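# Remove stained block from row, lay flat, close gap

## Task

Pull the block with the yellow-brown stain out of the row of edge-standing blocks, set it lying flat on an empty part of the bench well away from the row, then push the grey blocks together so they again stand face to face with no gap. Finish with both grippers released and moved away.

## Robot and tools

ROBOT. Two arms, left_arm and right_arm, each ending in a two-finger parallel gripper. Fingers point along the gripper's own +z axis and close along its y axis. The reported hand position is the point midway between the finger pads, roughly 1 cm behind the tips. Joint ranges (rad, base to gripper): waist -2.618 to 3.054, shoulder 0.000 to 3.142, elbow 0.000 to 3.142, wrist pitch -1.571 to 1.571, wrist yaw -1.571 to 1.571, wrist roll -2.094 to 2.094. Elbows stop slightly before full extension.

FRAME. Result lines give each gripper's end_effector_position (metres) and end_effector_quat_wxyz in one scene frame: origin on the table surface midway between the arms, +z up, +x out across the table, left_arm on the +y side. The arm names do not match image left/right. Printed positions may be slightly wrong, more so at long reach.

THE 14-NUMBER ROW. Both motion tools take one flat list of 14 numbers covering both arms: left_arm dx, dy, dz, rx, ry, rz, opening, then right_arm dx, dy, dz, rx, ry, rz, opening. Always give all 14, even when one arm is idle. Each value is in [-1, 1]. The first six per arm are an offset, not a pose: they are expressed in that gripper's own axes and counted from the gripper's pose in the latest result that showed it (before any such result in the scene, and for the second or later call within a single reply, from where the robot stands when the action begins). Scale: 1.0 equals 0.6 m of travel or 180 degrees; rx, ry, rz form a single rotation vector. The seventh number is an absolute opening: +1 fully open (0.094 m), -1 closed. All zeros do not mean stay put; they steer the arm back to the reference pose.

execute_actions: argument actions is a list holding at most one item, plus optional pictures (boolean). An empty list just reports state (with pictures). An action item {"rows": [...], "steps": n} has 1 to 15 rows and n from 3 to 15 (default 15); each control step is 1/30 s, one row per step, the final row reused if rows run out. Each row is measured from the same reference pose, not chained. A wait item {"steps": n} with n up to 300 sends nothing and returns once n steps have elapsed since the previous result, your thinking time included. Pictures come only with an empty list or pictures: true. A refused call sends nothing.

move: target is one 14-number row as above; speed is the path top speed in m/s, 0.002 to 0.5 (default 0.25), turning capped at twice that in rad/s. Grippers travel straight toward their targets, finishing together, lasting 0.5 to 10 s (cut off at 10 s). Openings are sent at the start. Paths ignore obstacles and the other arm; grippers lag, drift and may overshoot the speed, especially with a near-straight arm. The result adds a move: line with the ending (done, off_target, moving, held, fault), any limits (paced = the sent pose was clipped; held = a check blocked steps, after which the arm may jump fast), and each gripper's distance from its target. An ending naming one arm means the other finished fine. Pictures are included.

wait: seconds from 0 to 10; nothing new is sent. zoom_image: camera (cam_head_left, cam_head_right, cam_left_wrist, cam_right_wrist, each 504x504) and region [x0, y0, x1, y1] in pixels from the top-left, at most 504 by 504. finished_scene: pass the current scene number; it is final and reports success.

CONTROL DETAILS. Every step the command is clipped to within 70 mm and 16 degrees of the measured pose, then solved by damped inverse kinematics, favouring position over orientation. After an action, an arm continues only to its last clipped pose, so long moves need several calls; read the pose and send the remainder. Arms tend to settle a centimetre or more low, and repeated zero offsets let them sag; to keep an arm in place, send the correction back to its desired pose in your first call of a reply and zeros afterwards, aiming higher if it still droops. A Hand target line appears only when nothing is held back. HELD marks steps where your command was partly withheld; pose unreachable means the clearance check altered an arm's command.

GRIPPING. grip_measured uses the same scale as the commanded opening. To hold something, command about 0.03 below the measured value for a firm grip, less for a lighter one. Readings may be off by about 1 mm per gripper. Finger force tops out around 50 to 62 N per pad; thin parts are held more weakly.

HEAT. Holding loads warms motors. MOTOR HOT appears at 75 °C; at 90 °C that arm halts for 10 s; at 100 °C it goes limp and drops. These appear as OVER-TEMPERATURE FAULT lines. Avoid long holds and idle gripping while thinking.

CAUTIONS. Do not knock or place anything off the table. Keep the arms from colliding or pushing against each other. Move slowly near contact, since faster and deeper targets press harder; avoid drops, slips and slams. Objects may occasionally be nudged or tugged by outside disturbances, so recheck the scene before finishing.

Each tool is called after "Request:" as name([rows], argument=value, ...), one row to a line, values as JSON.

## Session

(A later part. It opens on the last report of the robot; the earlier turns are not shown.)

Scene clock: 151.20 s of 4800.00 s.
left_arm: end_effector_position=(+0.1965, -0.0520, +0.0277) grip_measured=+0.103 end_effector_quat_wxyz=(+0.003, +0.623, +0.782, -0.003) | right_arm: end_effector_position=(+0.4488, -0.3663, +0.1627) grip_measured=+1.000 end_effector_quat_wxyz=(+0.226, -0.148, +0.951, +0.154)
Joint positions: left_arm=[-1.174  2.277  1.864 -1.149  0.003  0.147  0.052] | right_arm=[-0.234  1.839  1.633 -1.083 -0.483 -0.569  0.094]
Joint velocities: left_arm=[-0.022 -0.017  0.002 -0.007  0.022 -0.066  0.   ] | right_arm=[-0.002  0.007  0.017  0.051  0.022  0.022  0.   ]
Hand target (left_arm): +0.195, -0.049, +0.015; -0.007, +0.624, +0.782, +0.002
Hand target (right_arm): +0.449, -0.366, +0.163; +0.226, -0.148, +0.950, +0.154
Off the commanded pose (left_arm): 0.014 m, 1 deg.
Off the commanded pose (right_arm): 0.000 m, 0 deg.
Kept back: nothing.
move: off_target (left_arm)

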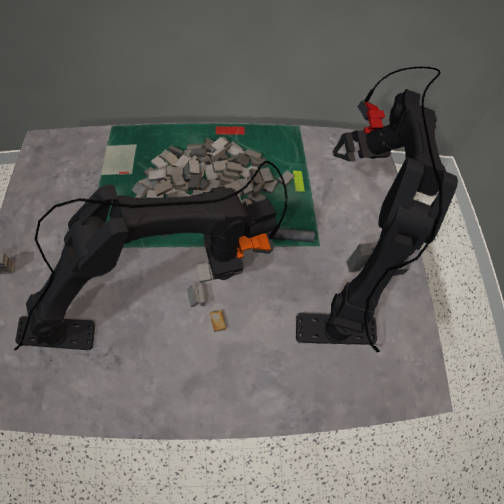

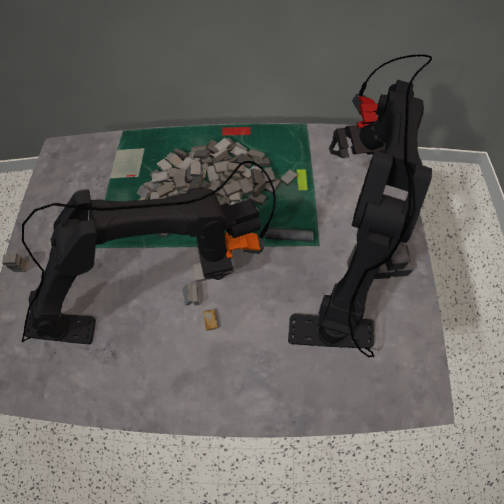

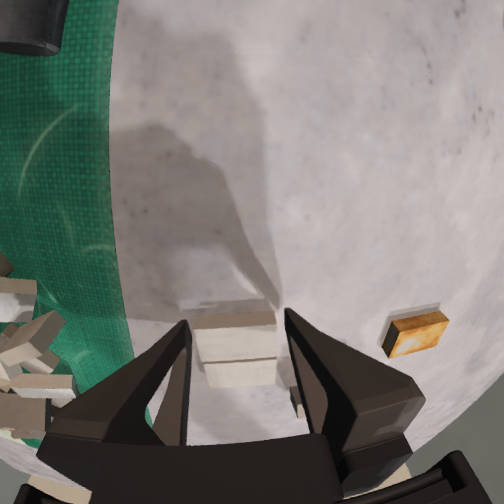

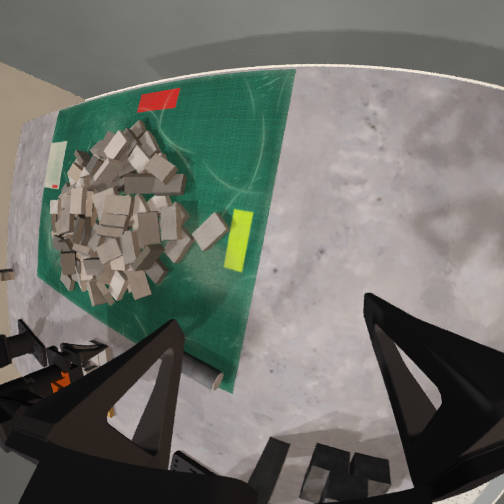

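Request:
move(target=[0,0,0.018,0,0,0,0.1,0,0,0,0,0,0,1], speed=0.05)

Request:
move(target=[0,0,0,0,0,0,-0.2,0,0,0,0,0,0,1])

Request:
move(target=[0,0,-0.09,0,0,0,-0.2,0,0,0,0,0,0,1], speed=0.1)

Scene clock: 152.17 s of 4800.00 s.
left_arm: end_effector_position=(+0.1983, -0.0567, +0.0278) grip_measured=+0.103 end_effector_quat_wxyz=(+0.012, +0.623, +0.782, -0.009) | right_arm: end_effector_position=(+0.4487, -0.3665, +0.1626) grip_measured=+1.000 end_effector_quat_wxyz=(+0.226, -0.148, +0.951, +0.154)
Joint positions: left_arm=[-1.174  2.277  1.864 -1.129  0.003  0.147  0.052] | right_arm=[-0.234  1.839  1.633 -1.083 -0.482 -0.569  0.094]
Joint velocities: left_arm=[-0.002 -0.017 -0.012 -0.022 -0.037 -0.037 -0.001] | right_arm=[-0.002 -0.022 -0.002 -0.051 -0.051  0.007  0.   ]
Hand target (left_arm): +0.196, -0.052, +0.017; +0.003, +0.623, +0.782, -0.003
Hand target (right_arm): +0.449, -0.366, +0.163; +0.226, -0.148, +0.951, +0.154
Off the commanded pose (left_arm): 0.012 m, 1 deg.
Off the commanded pose (right_arm): 0.000 m, 0 deg.
Kept back: nothing.
move: off_target (left_arm)

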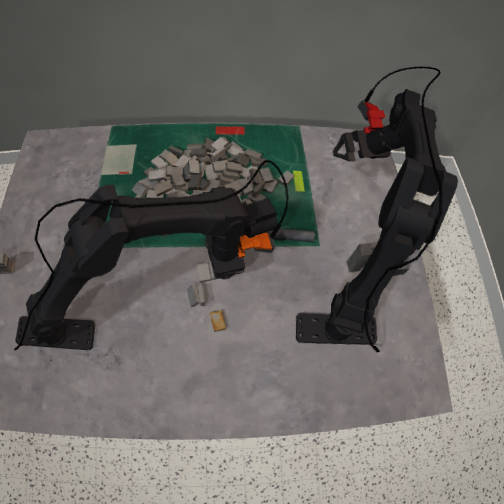

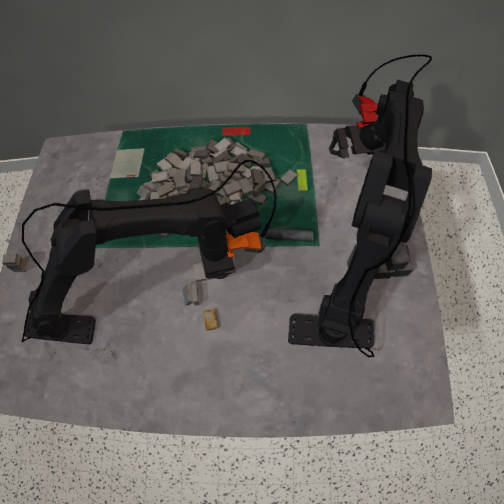

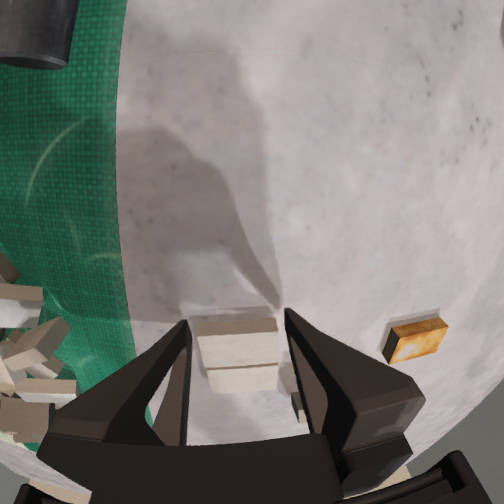

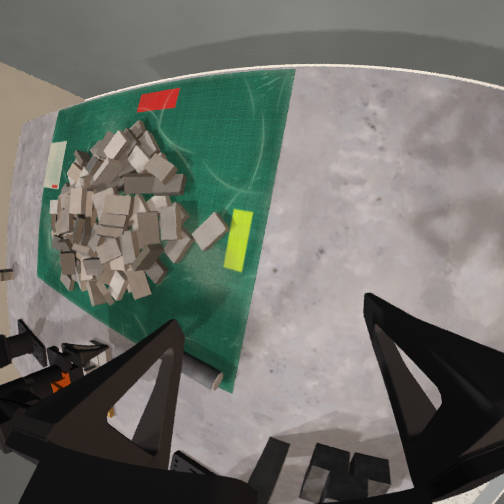

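Scene clock: 152.67 s of 4800.00 s.
left_arm: end_effector_position=(+0.1983, -0.0567, +0.0278) grip_measured=-0.147 end_effector_quat_wxyz=(+0.012, +0.623, +0.782, -0.009) | right_arm: end_effector_position=(+0.4487, -0.3666, +0.1626) grip_measured=+1.000 end_effector_quat_wxyz=(+0.225, -0.148, +0.951, +0.153)
Joint positions: left_arm=[-1.174  2.277  1.864 -1.129  0.003  0.147  0.04 ] | right_arm=[-0.234  1.839  1.633 -1.083 -0.481 -0.569  0.094]
Joint velocities: left_arm=[ 0.002 -0.002 -0.017 -0.007 -0.037  0.037 -0.001] | right_arm=[-0.012 -0.012 -0.007  0.037  0.081  0.051  0.   ]
Hand target (left_arm): +0.198, -0.057, +0.028; +0.012, +0.623, +0.782, -0.009
Hand target (right_arm): +0.449, -0.366, +0.163; +0.226, -0.148, +0.951, +0.154
Off the commanded pose (left_arm): 0.000 m, 0 deg.
Off the commanded pose (right_arm): 0.000 m, 0 deg.
Kept back: nothing.
move: done

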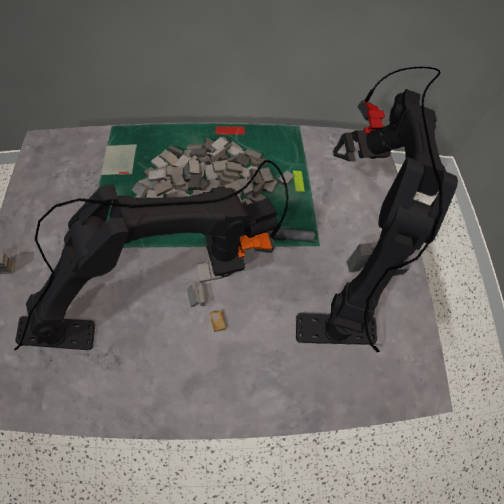

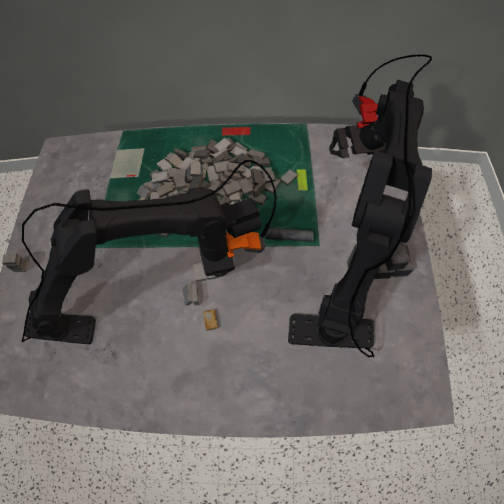

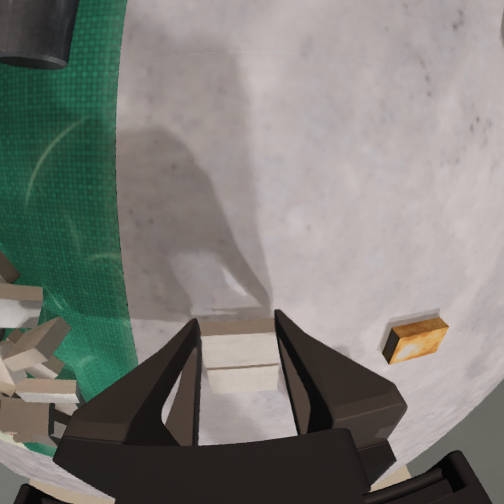

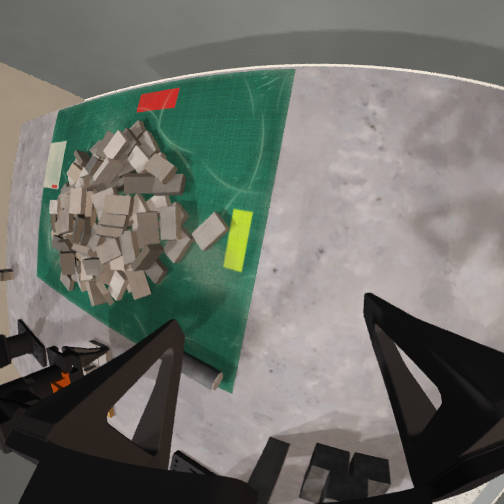

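Scene clock: 153.80 s of 4800.00 s.
left_arm: end_effector_position=(+0.1972, -0.0537, +0.0675) grip_measured=-0.147 end_effector_quat_wxyz=(+0.003, +0.623, +0.782, -0.003) | right_arm: end_effector_position=(+0.4487, -0.3667, +0.1625) grip_measured=+1.000 end_effector_quat_wxyz=(+0.225, -0.148, +0.951, +0.153)
Joint positions: left_arm=[-1.174  2.268  2.008 -1.302  0.003  0.147  0.04 ] | right_arm=[-0.234  1.839  1.633 -1.083 -0.481 -0.569  0.094]
Joint velocities: left_arm=[ 0.007  0.007  0.002  0.022 -0.037 -0.022 -0.001] | right_arm=[-0.012 -0.002 -0.012 -0.037 -0.125 -0.081  0.   ]
Hand target (left_arm): +0.197, -0.055, +0.082; +0.012, +0.623, +0.782, -0.009
Hand target (right_arm): +0.449, -0.367, +0.163; +0.225, -0.148, +0.951, +0.153
Off the commanded pose (left_arm): 0.014 m, 1 deg.
Off the commanded pose (right_arm): 0.000 m, 0 deg.
Kept back: nothing.
move: off_target (left_arm)

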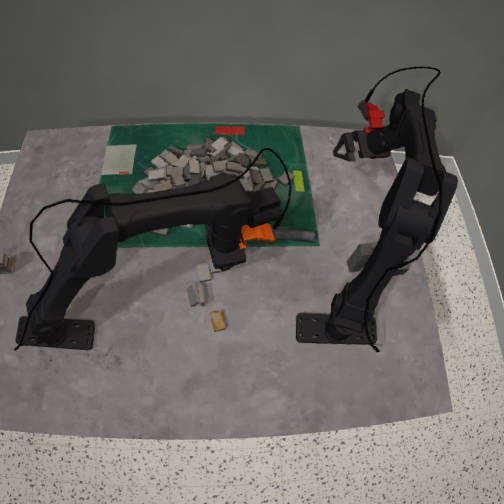

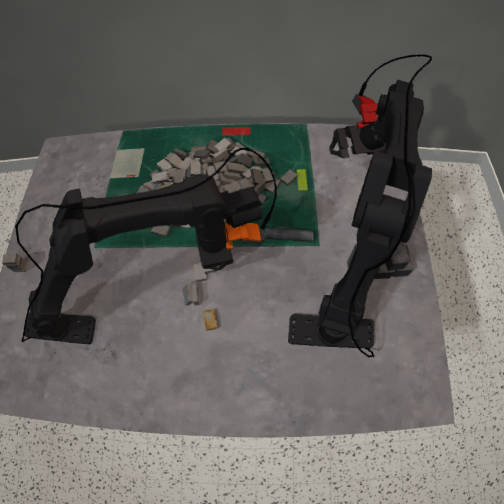

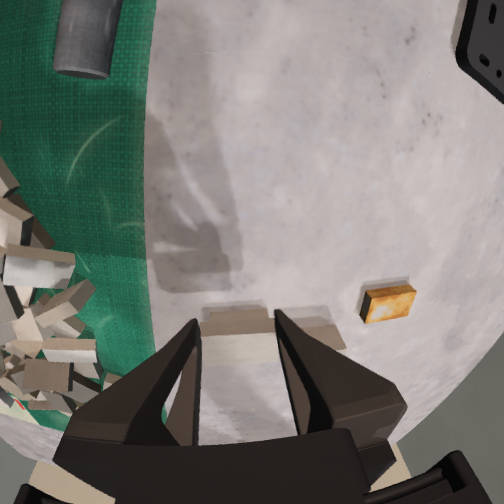

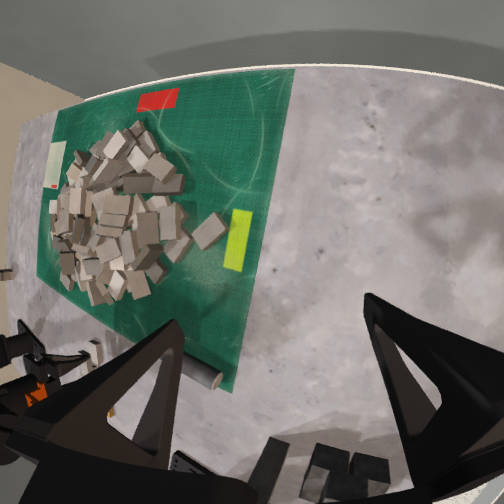

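Request:
move(target=[0.18,-0.088,-0.03,0,0,0,-0.2,0,0,0,0,0,0,1])

Request:
move(target=[-0.01,0,0.02,0,-0.47,0,-0.2,0,0,0,0,0,0,1], speed=0.2)

Scene clock: 155.17 s of 4800.00 s.
left_arm: end_effector_position=(+0.1230, +0.0384, +0.0845) grip_measured=-0.147 end_effector_quat_wxyz=(-0.003, +0.625, +0.780, -0.000) | right_arm: end_effector_position=(+0.4487, -0.3669, +0.1624) grip_measured=+1.000 end_effector_quat_wxyz=(+0.225, -0.147, +0.951, +0.152)
Joint positions: left_arm=[-1.281  1.82   1.415 -1.17   0.004  0.045  0.04 ] | right_arm=[-0.234  1.839  1.633 -1.083 -0.479 -0.569  0.094]
Joint velocities: left_arm=[ 0.017 -0.012 -0.012 -0.037 -0.007 -0.007  0.   ] | right_arm=[-0.012 -0.002  0.002  0.022 -0.007 -0.037  0.   ]
Hand target (left_arm): +0.121, +0.039, +0.085; +0.002, +0.623, +0.782, -0.004
Hand target (right_arm): +0.449, -0.367, +0.162; +0.225, -0.148, +0.951, +0.153
Off the commanded pose (left_arm): 0.002 m, 1 deg.
Off the commanded pose (right_arm): 0.000 m, 0 deg.
Kept back: nothing.
move: done

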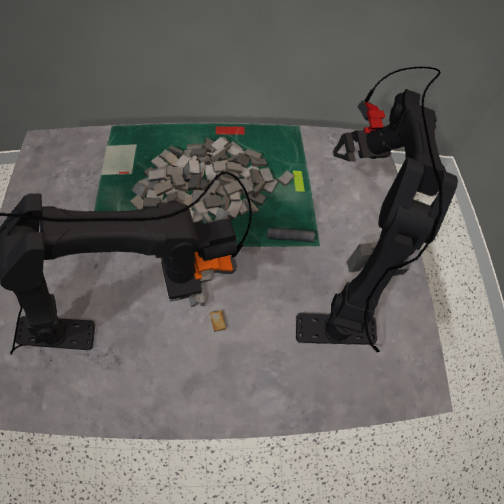

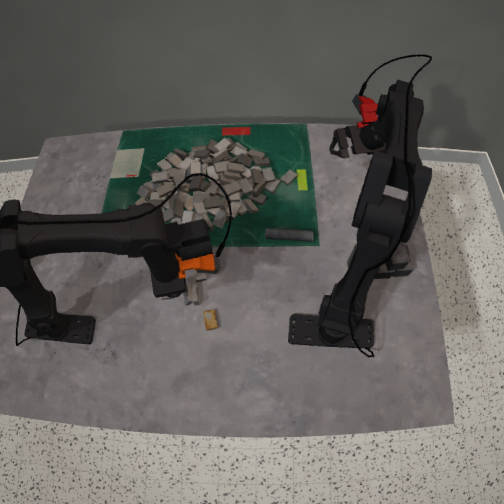

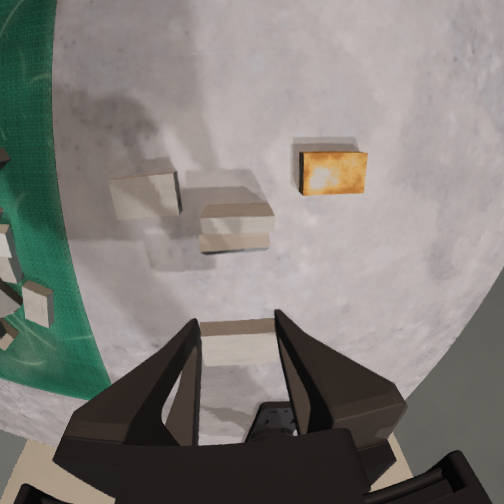

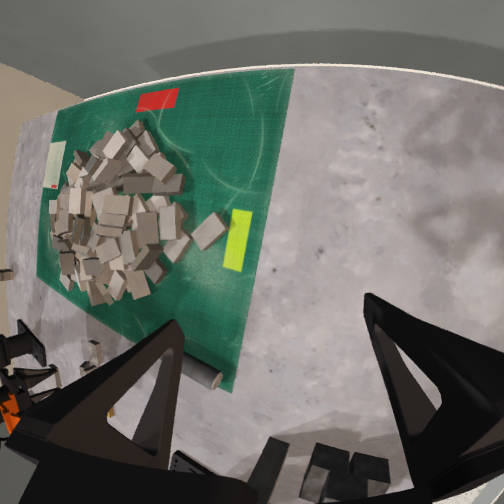

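Scene clock: 159.53 s of 4800.00 s.
left_arm: end_effector_position=(+0.1228, +0.0287, +0.0758) grip_measured=-0.147 end_effector_quat_wxyz=(+0.498, +0.493, +0.594, -0.394) | right_arm: end_effector_position=(+0.4486, -0.3670, +0.1624) grip_measured=+1.000 end_effector_quat_wxyz=(+0.225, -0.147, +0.951, +0.152)
Joint positions: left_arm=[-1.244  1.805  0.062  1.548  0.091  0.042  0.04 ] | right_arm=[-0.234  1.839  1.633 -1.083 -0.479 -0.569  0.094]
Joint velocities: left_arm=[-0.007  0.002  0.007 -0.051 -0.037  0.037  0.001] | right_arm=[-0.022  0.012  0.022  0.051 -0.037 -0.007  0.   ]
Hand target (left_arm): +0.124, +0.033, +0.074; +0.496, +0.489, +0.599, -0.395
Hand target (right_arm): +0.449, -0.367, +0.162; +0.225, -0.147, +0.951, +0.152
Off the commanded pose (left_arm): 0.005 m, 6 deg.
Off the commanded pose (right_arm): 0.000 m, 0 deg.
joint sent to its limit (left arm) — the command would take joint 4 (wrist pitch) past its upper limit, so that joint was sent only as far as its limit.
Kept back: nothing.
move: off_target (left_arm)

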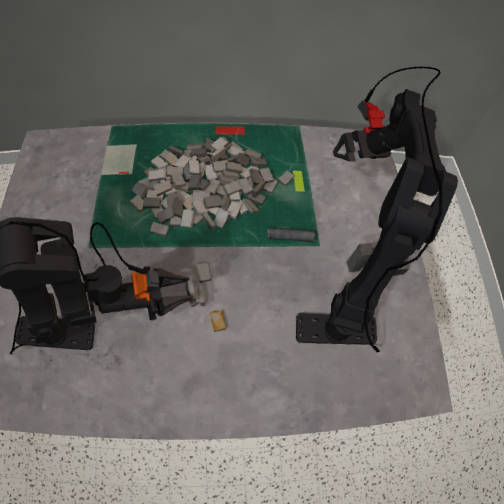

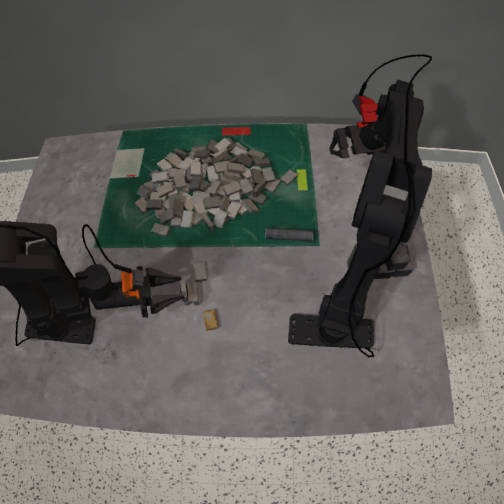

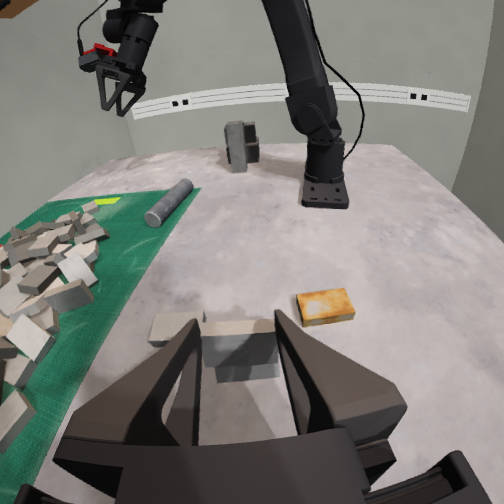

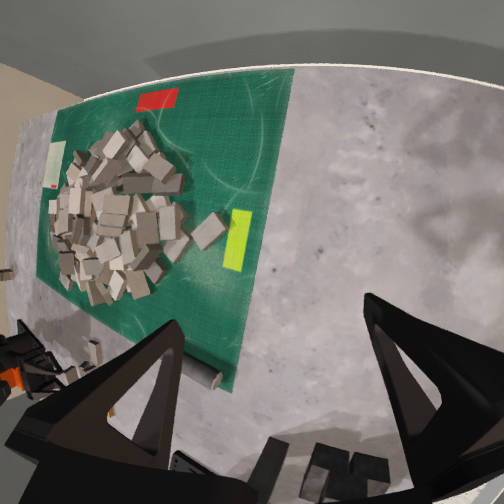

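Request:
move(target=[0.0,0,-0.03,0,0,0,-0.2,0,0,0,0,0,0,1], speed=0.08)

Request:
move(target=[0.08,0,0.005,0,0,0,-0.2,0,0,0,0,0,0,1], speed=0.05)

Scene clock: 160.53 s of 4800.00 s.
left_arm: end_effector_position=(+0.1197, +0.0383, +0.0773) grip_measured=-0.147 end_effector_quat_wxyz=(+0.498, +0.493, +0.595, -0.394) | right_arm: end_effector_position=(+0.4486, -0.3671, +0.1623) grip_measured=+1.000 end_effector_quat_wxyz=(+0.225, -0.147, +0.951, +0.152)
Joint positions: left_arm=[-1.244  1.769  0.023  1.549  0.091  0.041  0.04 ] | right_arm=[-0.234  1.839  1.633 -1.083 -0.478 -0.569  0.094]
Joint velocities: left_arm=[ 0.002 -0.002  0.007 -0.007 -0.007 -0.022  0.   ] | right_arm=[ 0.002  0.017 -0.027  0.022 -0.022 -0.007  0.   ]
Hand target (left_arm): +0.120, +0.043, +0.079; +0.498, +0.493, +0.594, -0.394
Hand target (right_arm): +0.449, -0.367, +0.162; +0.225, -0.147, +0.951, +0.152
Off the commanded pose (left_arm): 0.008 m, 0 deg.
Off the commanded pose (right_arm): 0.000 m, 0 deg.
joint sent to its limit (left arm) — the command would take joint 3 (elbow) past its lower limit, so that joint was sent only as far as its limit.
Kept back: nothing.
move: done

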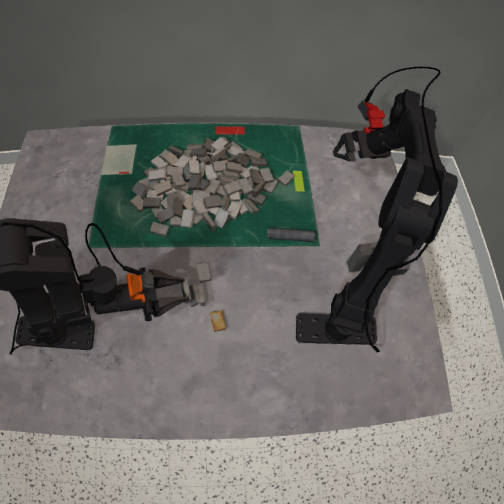

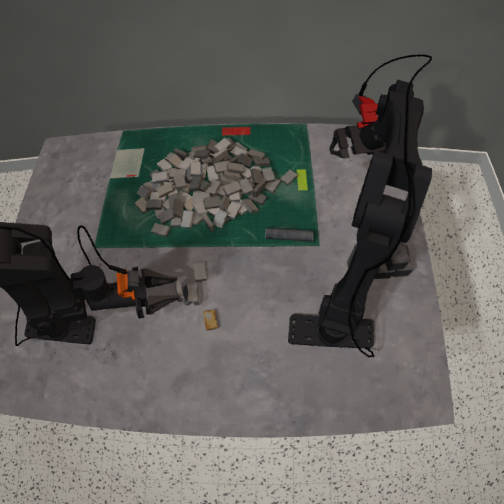

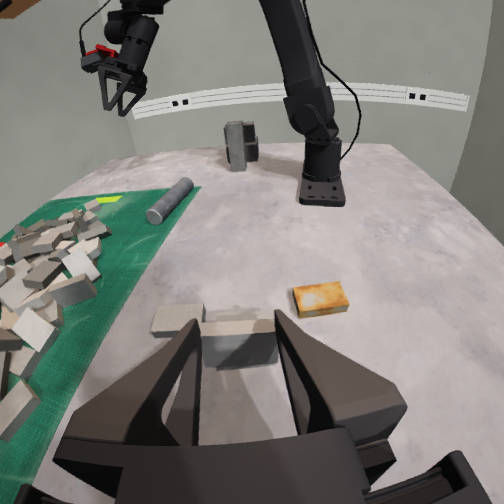

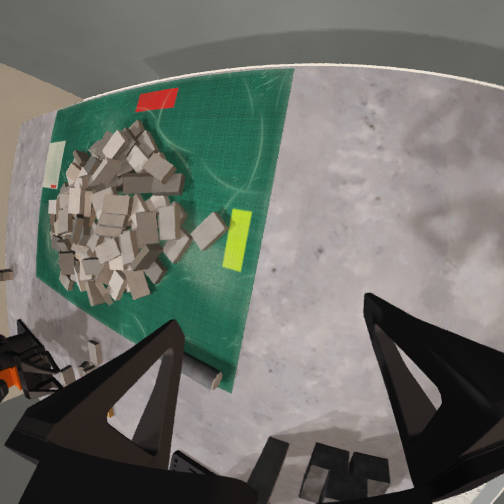

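Scene clock: 161.73 s of 4800.00 s.
left_arm: end_effector_position=(+0.1179, +0.0440, +0.0437) grip_measured=-0.147 end_effector_quat_wxyz=(+0.464, +0.511, +0.621, -0.372) | right_arm: end_effector_position=(+0.4486, -0.3672, +0.1623) grip_measured=+1.000 end_effector_quat_wxyz=(+0.225, -0.147, +0.951, +0.151)
Joint positions: left_arm=[-1.244  1.9    0.023  1.578  0.091  0.042  0.04 ] | right_arm=[-0.234  1.839  1.633 -1.083 -0.477 -0.569  0.094]
Joint velocities: left_arm=[-0.017 -0.012  0.002 -0.007  0.022 -0.066  0.001] | right_arm=[-0.002  0.007  0.017 -0.051 -0.007 -0.051  0.   ]
Hand target (left_arm): +0.119, +0.045, +0.030; +0.452, +0.521, +0.628, -0.360
Hand target (right_arm): +0.449, -0.367, +0.162; +0.225, -0.147, +0.951, +0.152
Off the commanded pose (left_arm): 0.014 m, 6 deg.
Off the commanded pose (right_arm): 0.000 m, 0 deg.
joint sent to its limit (left arm) — the command would take joint 4 (wrist pitch) past its upper limit, so that joint was sent only as far as its limit.
Kept back: nothing.
move: off_target (left_arm)

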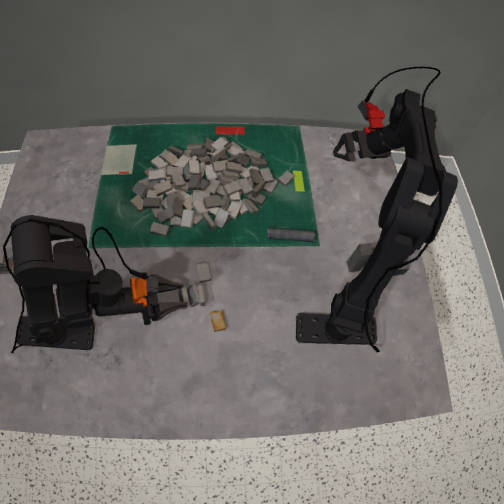

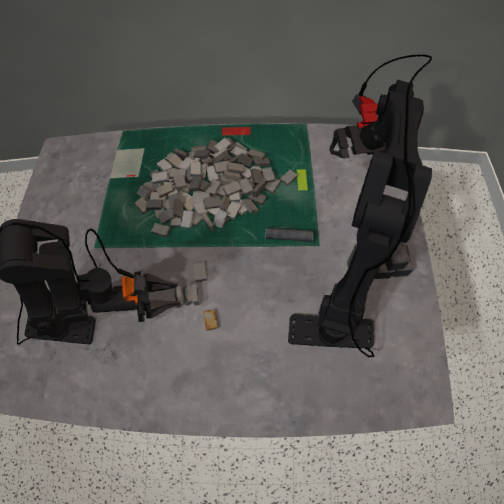

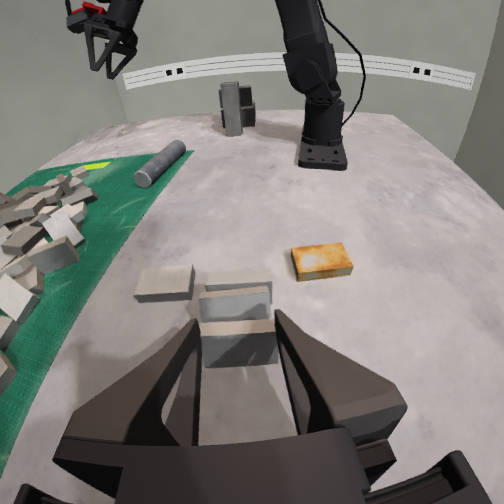

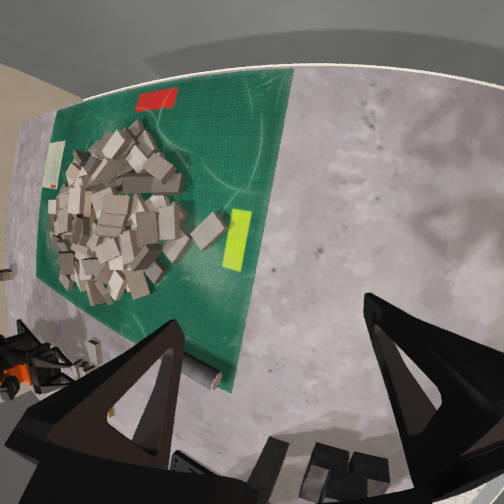

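Down more with forward motion (as before).

Request:
move(target=[0.035,0,0.025,0,-0.03,0,-0.2,0,0,0,0,0,0,1], speed=0.04)

Scene clock: 163.37 s of 4800.00 s.
left_arm: end_effector_position=(+0.1215, +0.0304, +0.0386) grip_measured=-0.142 end_effector_quat_wxyz=(+0.463, +0.512, +0.620, -0.373) | right_arm: end_effector_position=(+0.4486, -0.3674, +0.1622) grip_measured=+1.000 end_effector_quat_wxyz=(+0.225, -0.147, +0.951, +0.151)
Joint positions: left_arm=[-1.244  1.957  0.08   1.578  0.095  0.041  0.04 ] | right_arm=[-0.234  1.839  1.633 -1.083 -0.476 -0.569  0.094]
Joint velocities: left_arm=[ 0.002  0.002 -0.007 -0.022 -0.051 -0.022 -0.   ] | right_arm=[ 0.002 -0.017  0.012 -0.066 -0.037 -0.081  0.   ]
Hand target (left_arm): +0.120, +0.037, +0.020; +0.443, +0.524, +0.633, -0.359
Hand target (right_arm): +0.449, -0.367, +0.162; +0.225, -0.147, +0.951, +0.151
Off the commanded pose (left_arm): 0.020 m, 5 deg.
Off the commanded pose (right_arm): 0.000 m, 0 deg.
joint sent to its limit (left arm) — the command would take joint 4 (wrist pitch) past its upper limit, so that joint was sent only as far as its limit.
Kept back: nothing.
move: off_target (left_arm)

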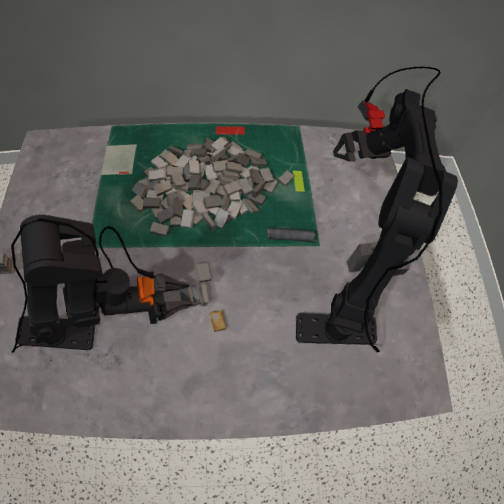

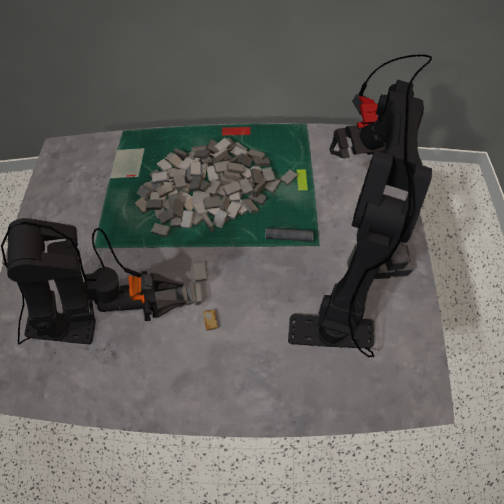

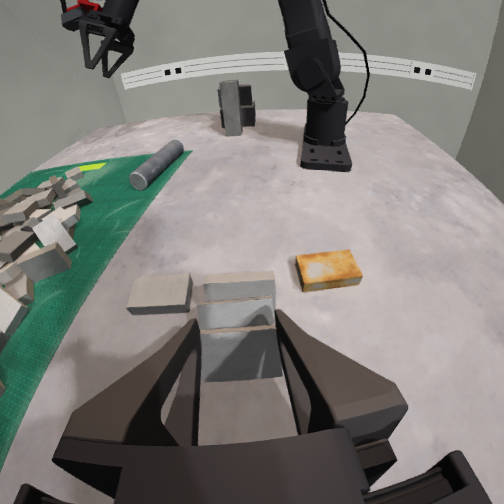

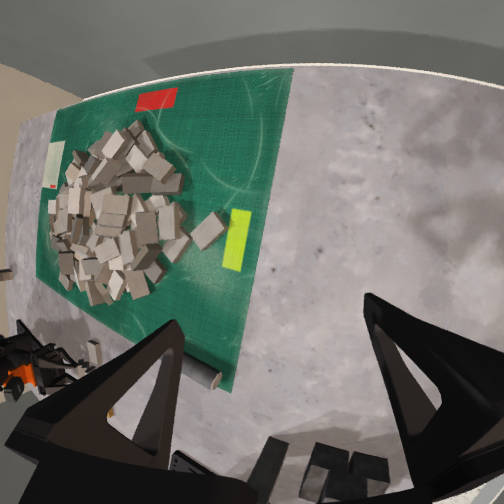

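Request:
move(target=[0,0,0,0,0,0,0.3,0,0,0,0,0,0,1])

Request:
move(target=[-0.03,0,-0.07,0,0,0,0.3,0,0,0,0,0,0,1], speed=0.1)

Scene clock: 164.30 s of 4800.00 s.
left_arm: end_effector_position=(+0.1215, +0.0303, +0.0388) grip_measured=+0.297 end_effector_quat_wxyz=(+0.463, +0.512, +0.620, -0.373) | right_arm: end_effector_position=(+0.4486, -0.3675, +0.1621) grip_measured=+1.000 end_effector_quat_wxyz=(+0.224, -0.147, +0.951, +0.151)
Joint positions: left_arm=[-1.244  1.956  0.08   1.578  0.095  0.041  0.061] | right_arm=[-0.234  1.839  1.633 -1.083 -0.476 -0.569  0.094]
Joint velocities: left_arm=[ 0.012 -0.002 -0.007 -0.066 -0.007  0.022  0.   ] | right_arm=[ 0.002 -0.002 -0.017 -0.081  0.037  0.037  0.   ]
Hand target (left_arm): +0.121, +0.030, +0.039; +0.463, +0.512, +0.620, -0.373
Hand target (right_arm): +0.449, -0.367, +0.162; +0.225, -0.147, +0.951, +0.151
Off the commanded pose (left_arm): 0.000 m, 0 deg.
Off the commanded pose (right_arm): 0.000 m, 0 deg.
joint sent to its limit (left arm) — the command would take joint 4 (wrist pitch) past its upper limit, so that joint was sent only as far as its limit.
Kept back: nothing.
move: done

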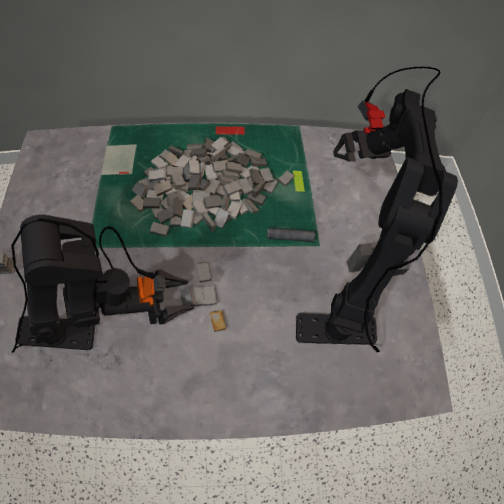

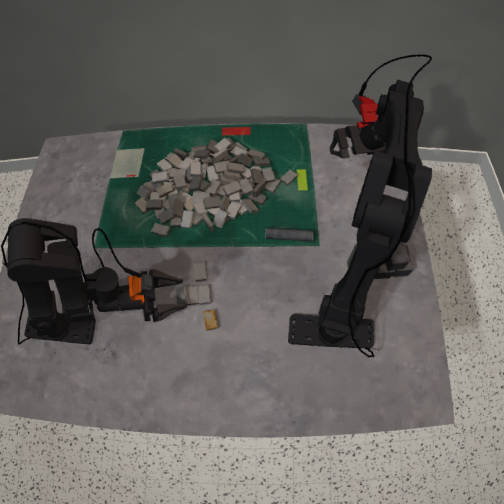

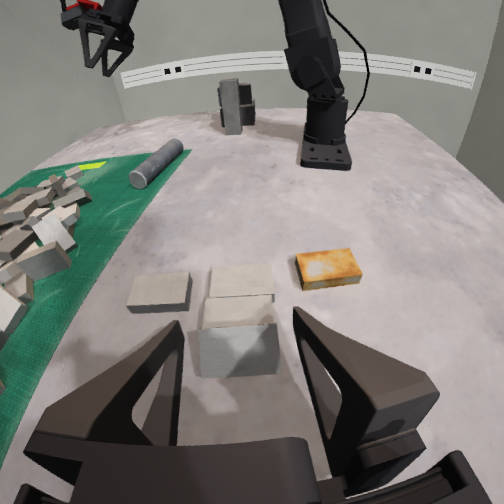

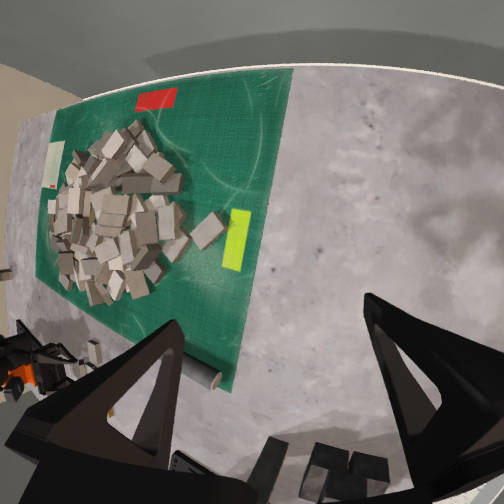

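Scene clock: 165.67 s of 4800.00 s.
left_arm: end_effector_position=(+0.1167, +0.0423, +0.0784) grip_measured=+0.297 end_effector_quat_wxyz=(+0.477, +0.506, +0.608, -0.385) | right_arm: end_effector_position=(+0.4485, -0.3676, +0.1621) grip_measured=+1.000 end_effector_quat_wxyz=(+0.224, -0.147, +0.952, +0.150)
Joint positions: left_arm=[-1.244  1.554  0.031  1.269  0.101  0.041  0.061] | right_arm=[-0.234  1.839  1.633 -1.083 -0.475 -0.569  0.094]
Joint velocities: left_arm=[-0.012 -0.056  0.017 -0.051 -0.051 -0.037 -0.002] | right_arm=[-0.017 -0.007  0.002 -0.022  0.007 -0.081  0.   ]
Hand target (left_arm): +0.117, +0.053, +0.067; +0.462, +0.512, +0.620, -0.373
Hand target (right_arm): +0.449, -0.367, +0.162; +0.224, -0.147, +0.951, +0.151
Off the commanded pose (left_arm): 0.024 m, 3 deg.
Off the commanded pose (right_arm): 0.000 m, 0 deg.
joint sent to its limit (left arm) — the command would take joint 3 (elbow) past its lower limit, so that joint was sent only as far as its limit.
Kept back: nothing.
move: off_target (left_arm)

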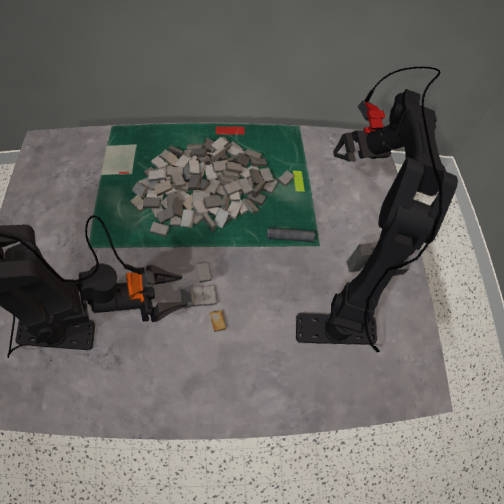

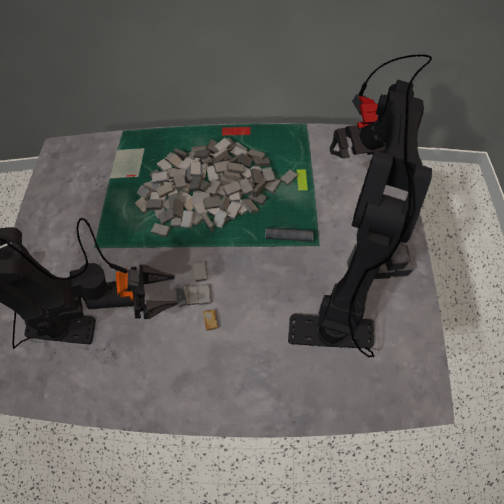

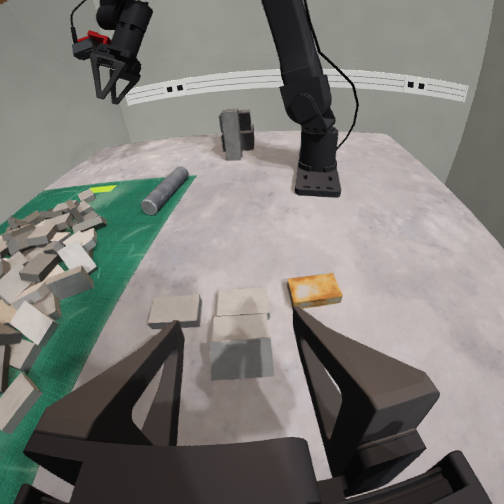

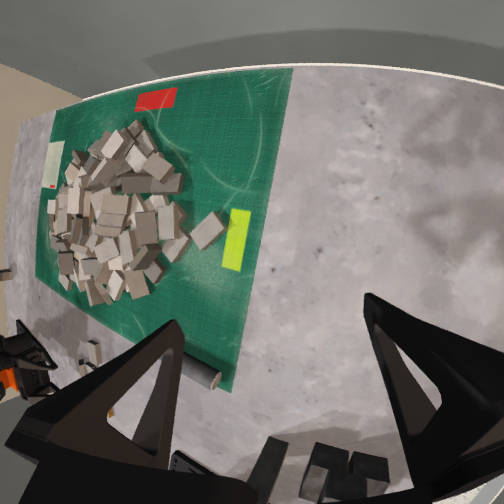

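Request:
move(target=[-0.03,0,0,0,0.42,0,0.5,0,0,0,0,0,0,1])

Scene clock: 169.20 s of 4800.00 s.
left_arm: end_effector_position=(+0.1199, +0.0399, +0.0939) grip_measured=+0.497 end_effector_quat_wxyz=(+0.003, +0.632, +0.775, -0.006) | right_arm: end_effector_position=(+0.4485, -0.3677, +0.1620) grip_measured=+1.000 end_effector_quat_wxyz=(+0.224, -0.147, +0.952, +0.150)
Joint positions: left_arm=[-1.287  1.792  1.417 -1.185  0.006  0.055  0.07 ] | right_arm=[-0.234  1.839  1.633 -1.083 -0.474 -0.569  0.094]
Joint velocities: left_arm=[-0.012  0.017 -0.007  0.022 -0.022 -0.037 -0.   ] | right_arm=[ 0.007 -0.012  0.012 -0.022 -0.022 -0.037  0.   ]
Hand target (left_arm): +0.117, +0.037, +0.095; -0.000, +0.633, +0.774, +0.000
Hand target (right_arm): +0.449, -0.368, +0.162; +0.224, -0.147, +0.952, +0.150
Off the commanded pose (left_arm): 0.004 m, 1 deg.
Off the commanded pose (right_arm): 0.000 m, 0 deg.
Kept back: nothing.
move: done

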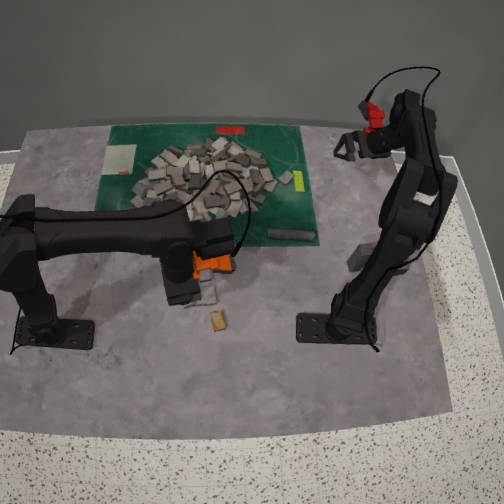

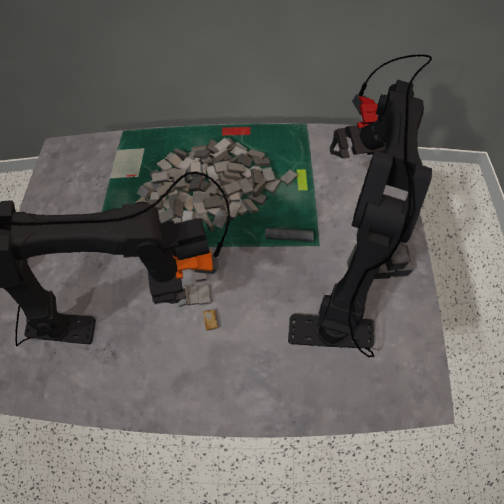

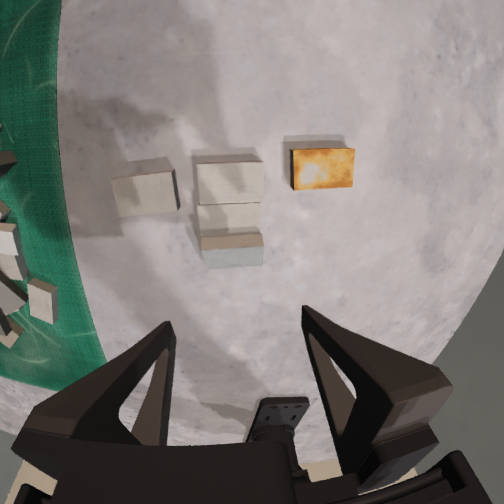

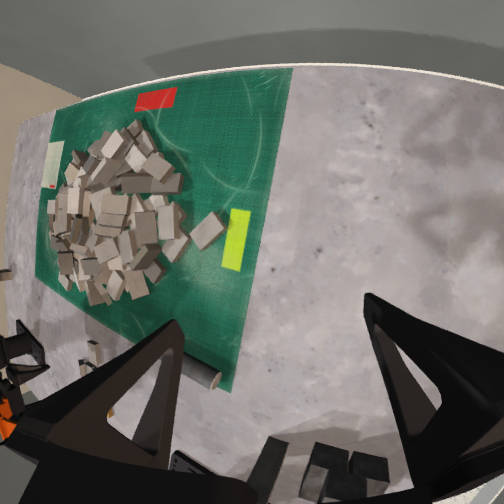

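Request:
move(target=[-0.03,0,0.055,0,0,0,0.5,0,0,0,0,0,0,1])

Scene clock: 170.60 s of 4800.00 s.
left_arm: end_effector_position=(+0.1249, +0.0209, +0.0687) grip_measured=+0.497 end_effector_quat_wxyz=(+0.007, +0.632, +0.775, -0.009) | right_arm: end_effector_position=(+0.4485, -0.3678, +0.1620) grip_measured=+1.000 end_effector_quat_wxyz=(+0.224, -0.147, +0.952, +0.150)
Joint positions: left_arm=[-1.287  1.872  1.417 -1.093  0.006  0.055  0.07 ] | right_arm=[-0.234  1.839  1.633 -1.083 -0.473 -0.569  0.094]
Joint velocities: left_arm=[-0.012 -0.027 -0.002  0.037 -0.037 -0.051 -0.   ] | right_arm=[-0.007  0.017 -0.017 -0.007  0.081  0.022  0.   ]
Hand target (left_arm): +0.124, +0.022, +0.061; +0.003, +0.632, +0.775, -0.006
Hand target (right_arm): +0.449, -0.368, +0.162; +0.224, -0.147, +0.952, +0.150
Off the commanded pose (left_arm): 0.008 m, 1 deg.
Off the commanded pose (right_arm): 0.000 m, 0 deg.
Kept back: nothing.
move: done

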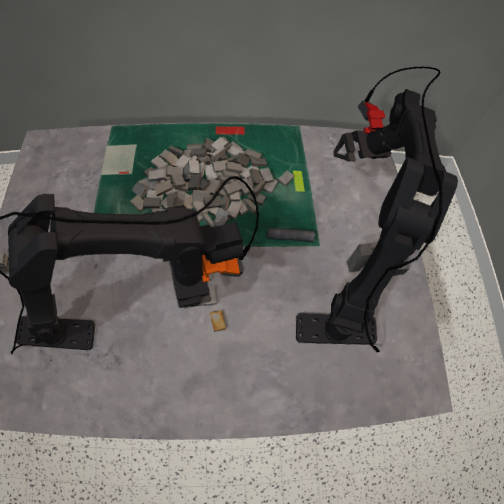

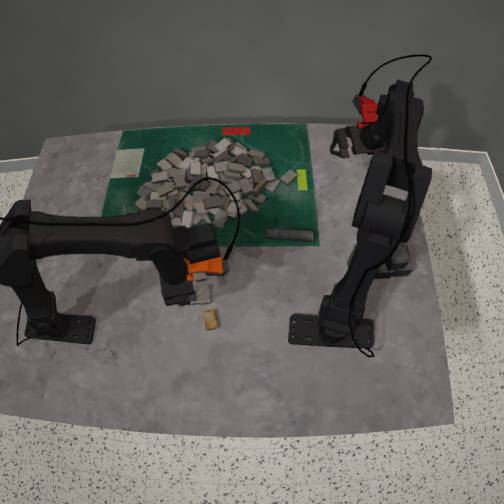

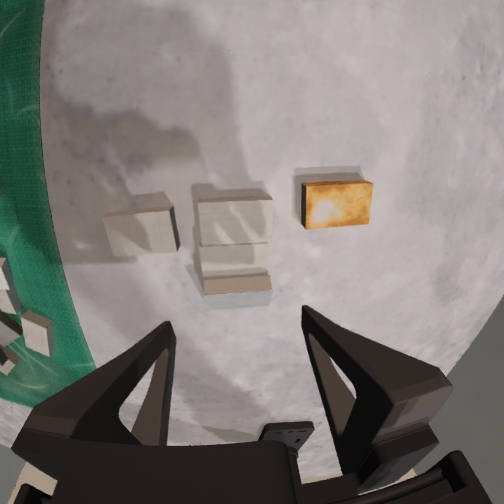

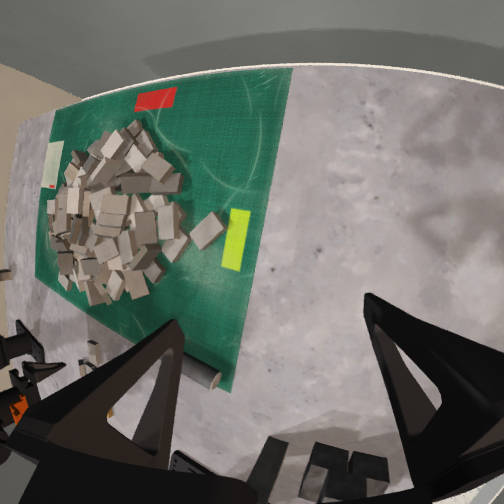

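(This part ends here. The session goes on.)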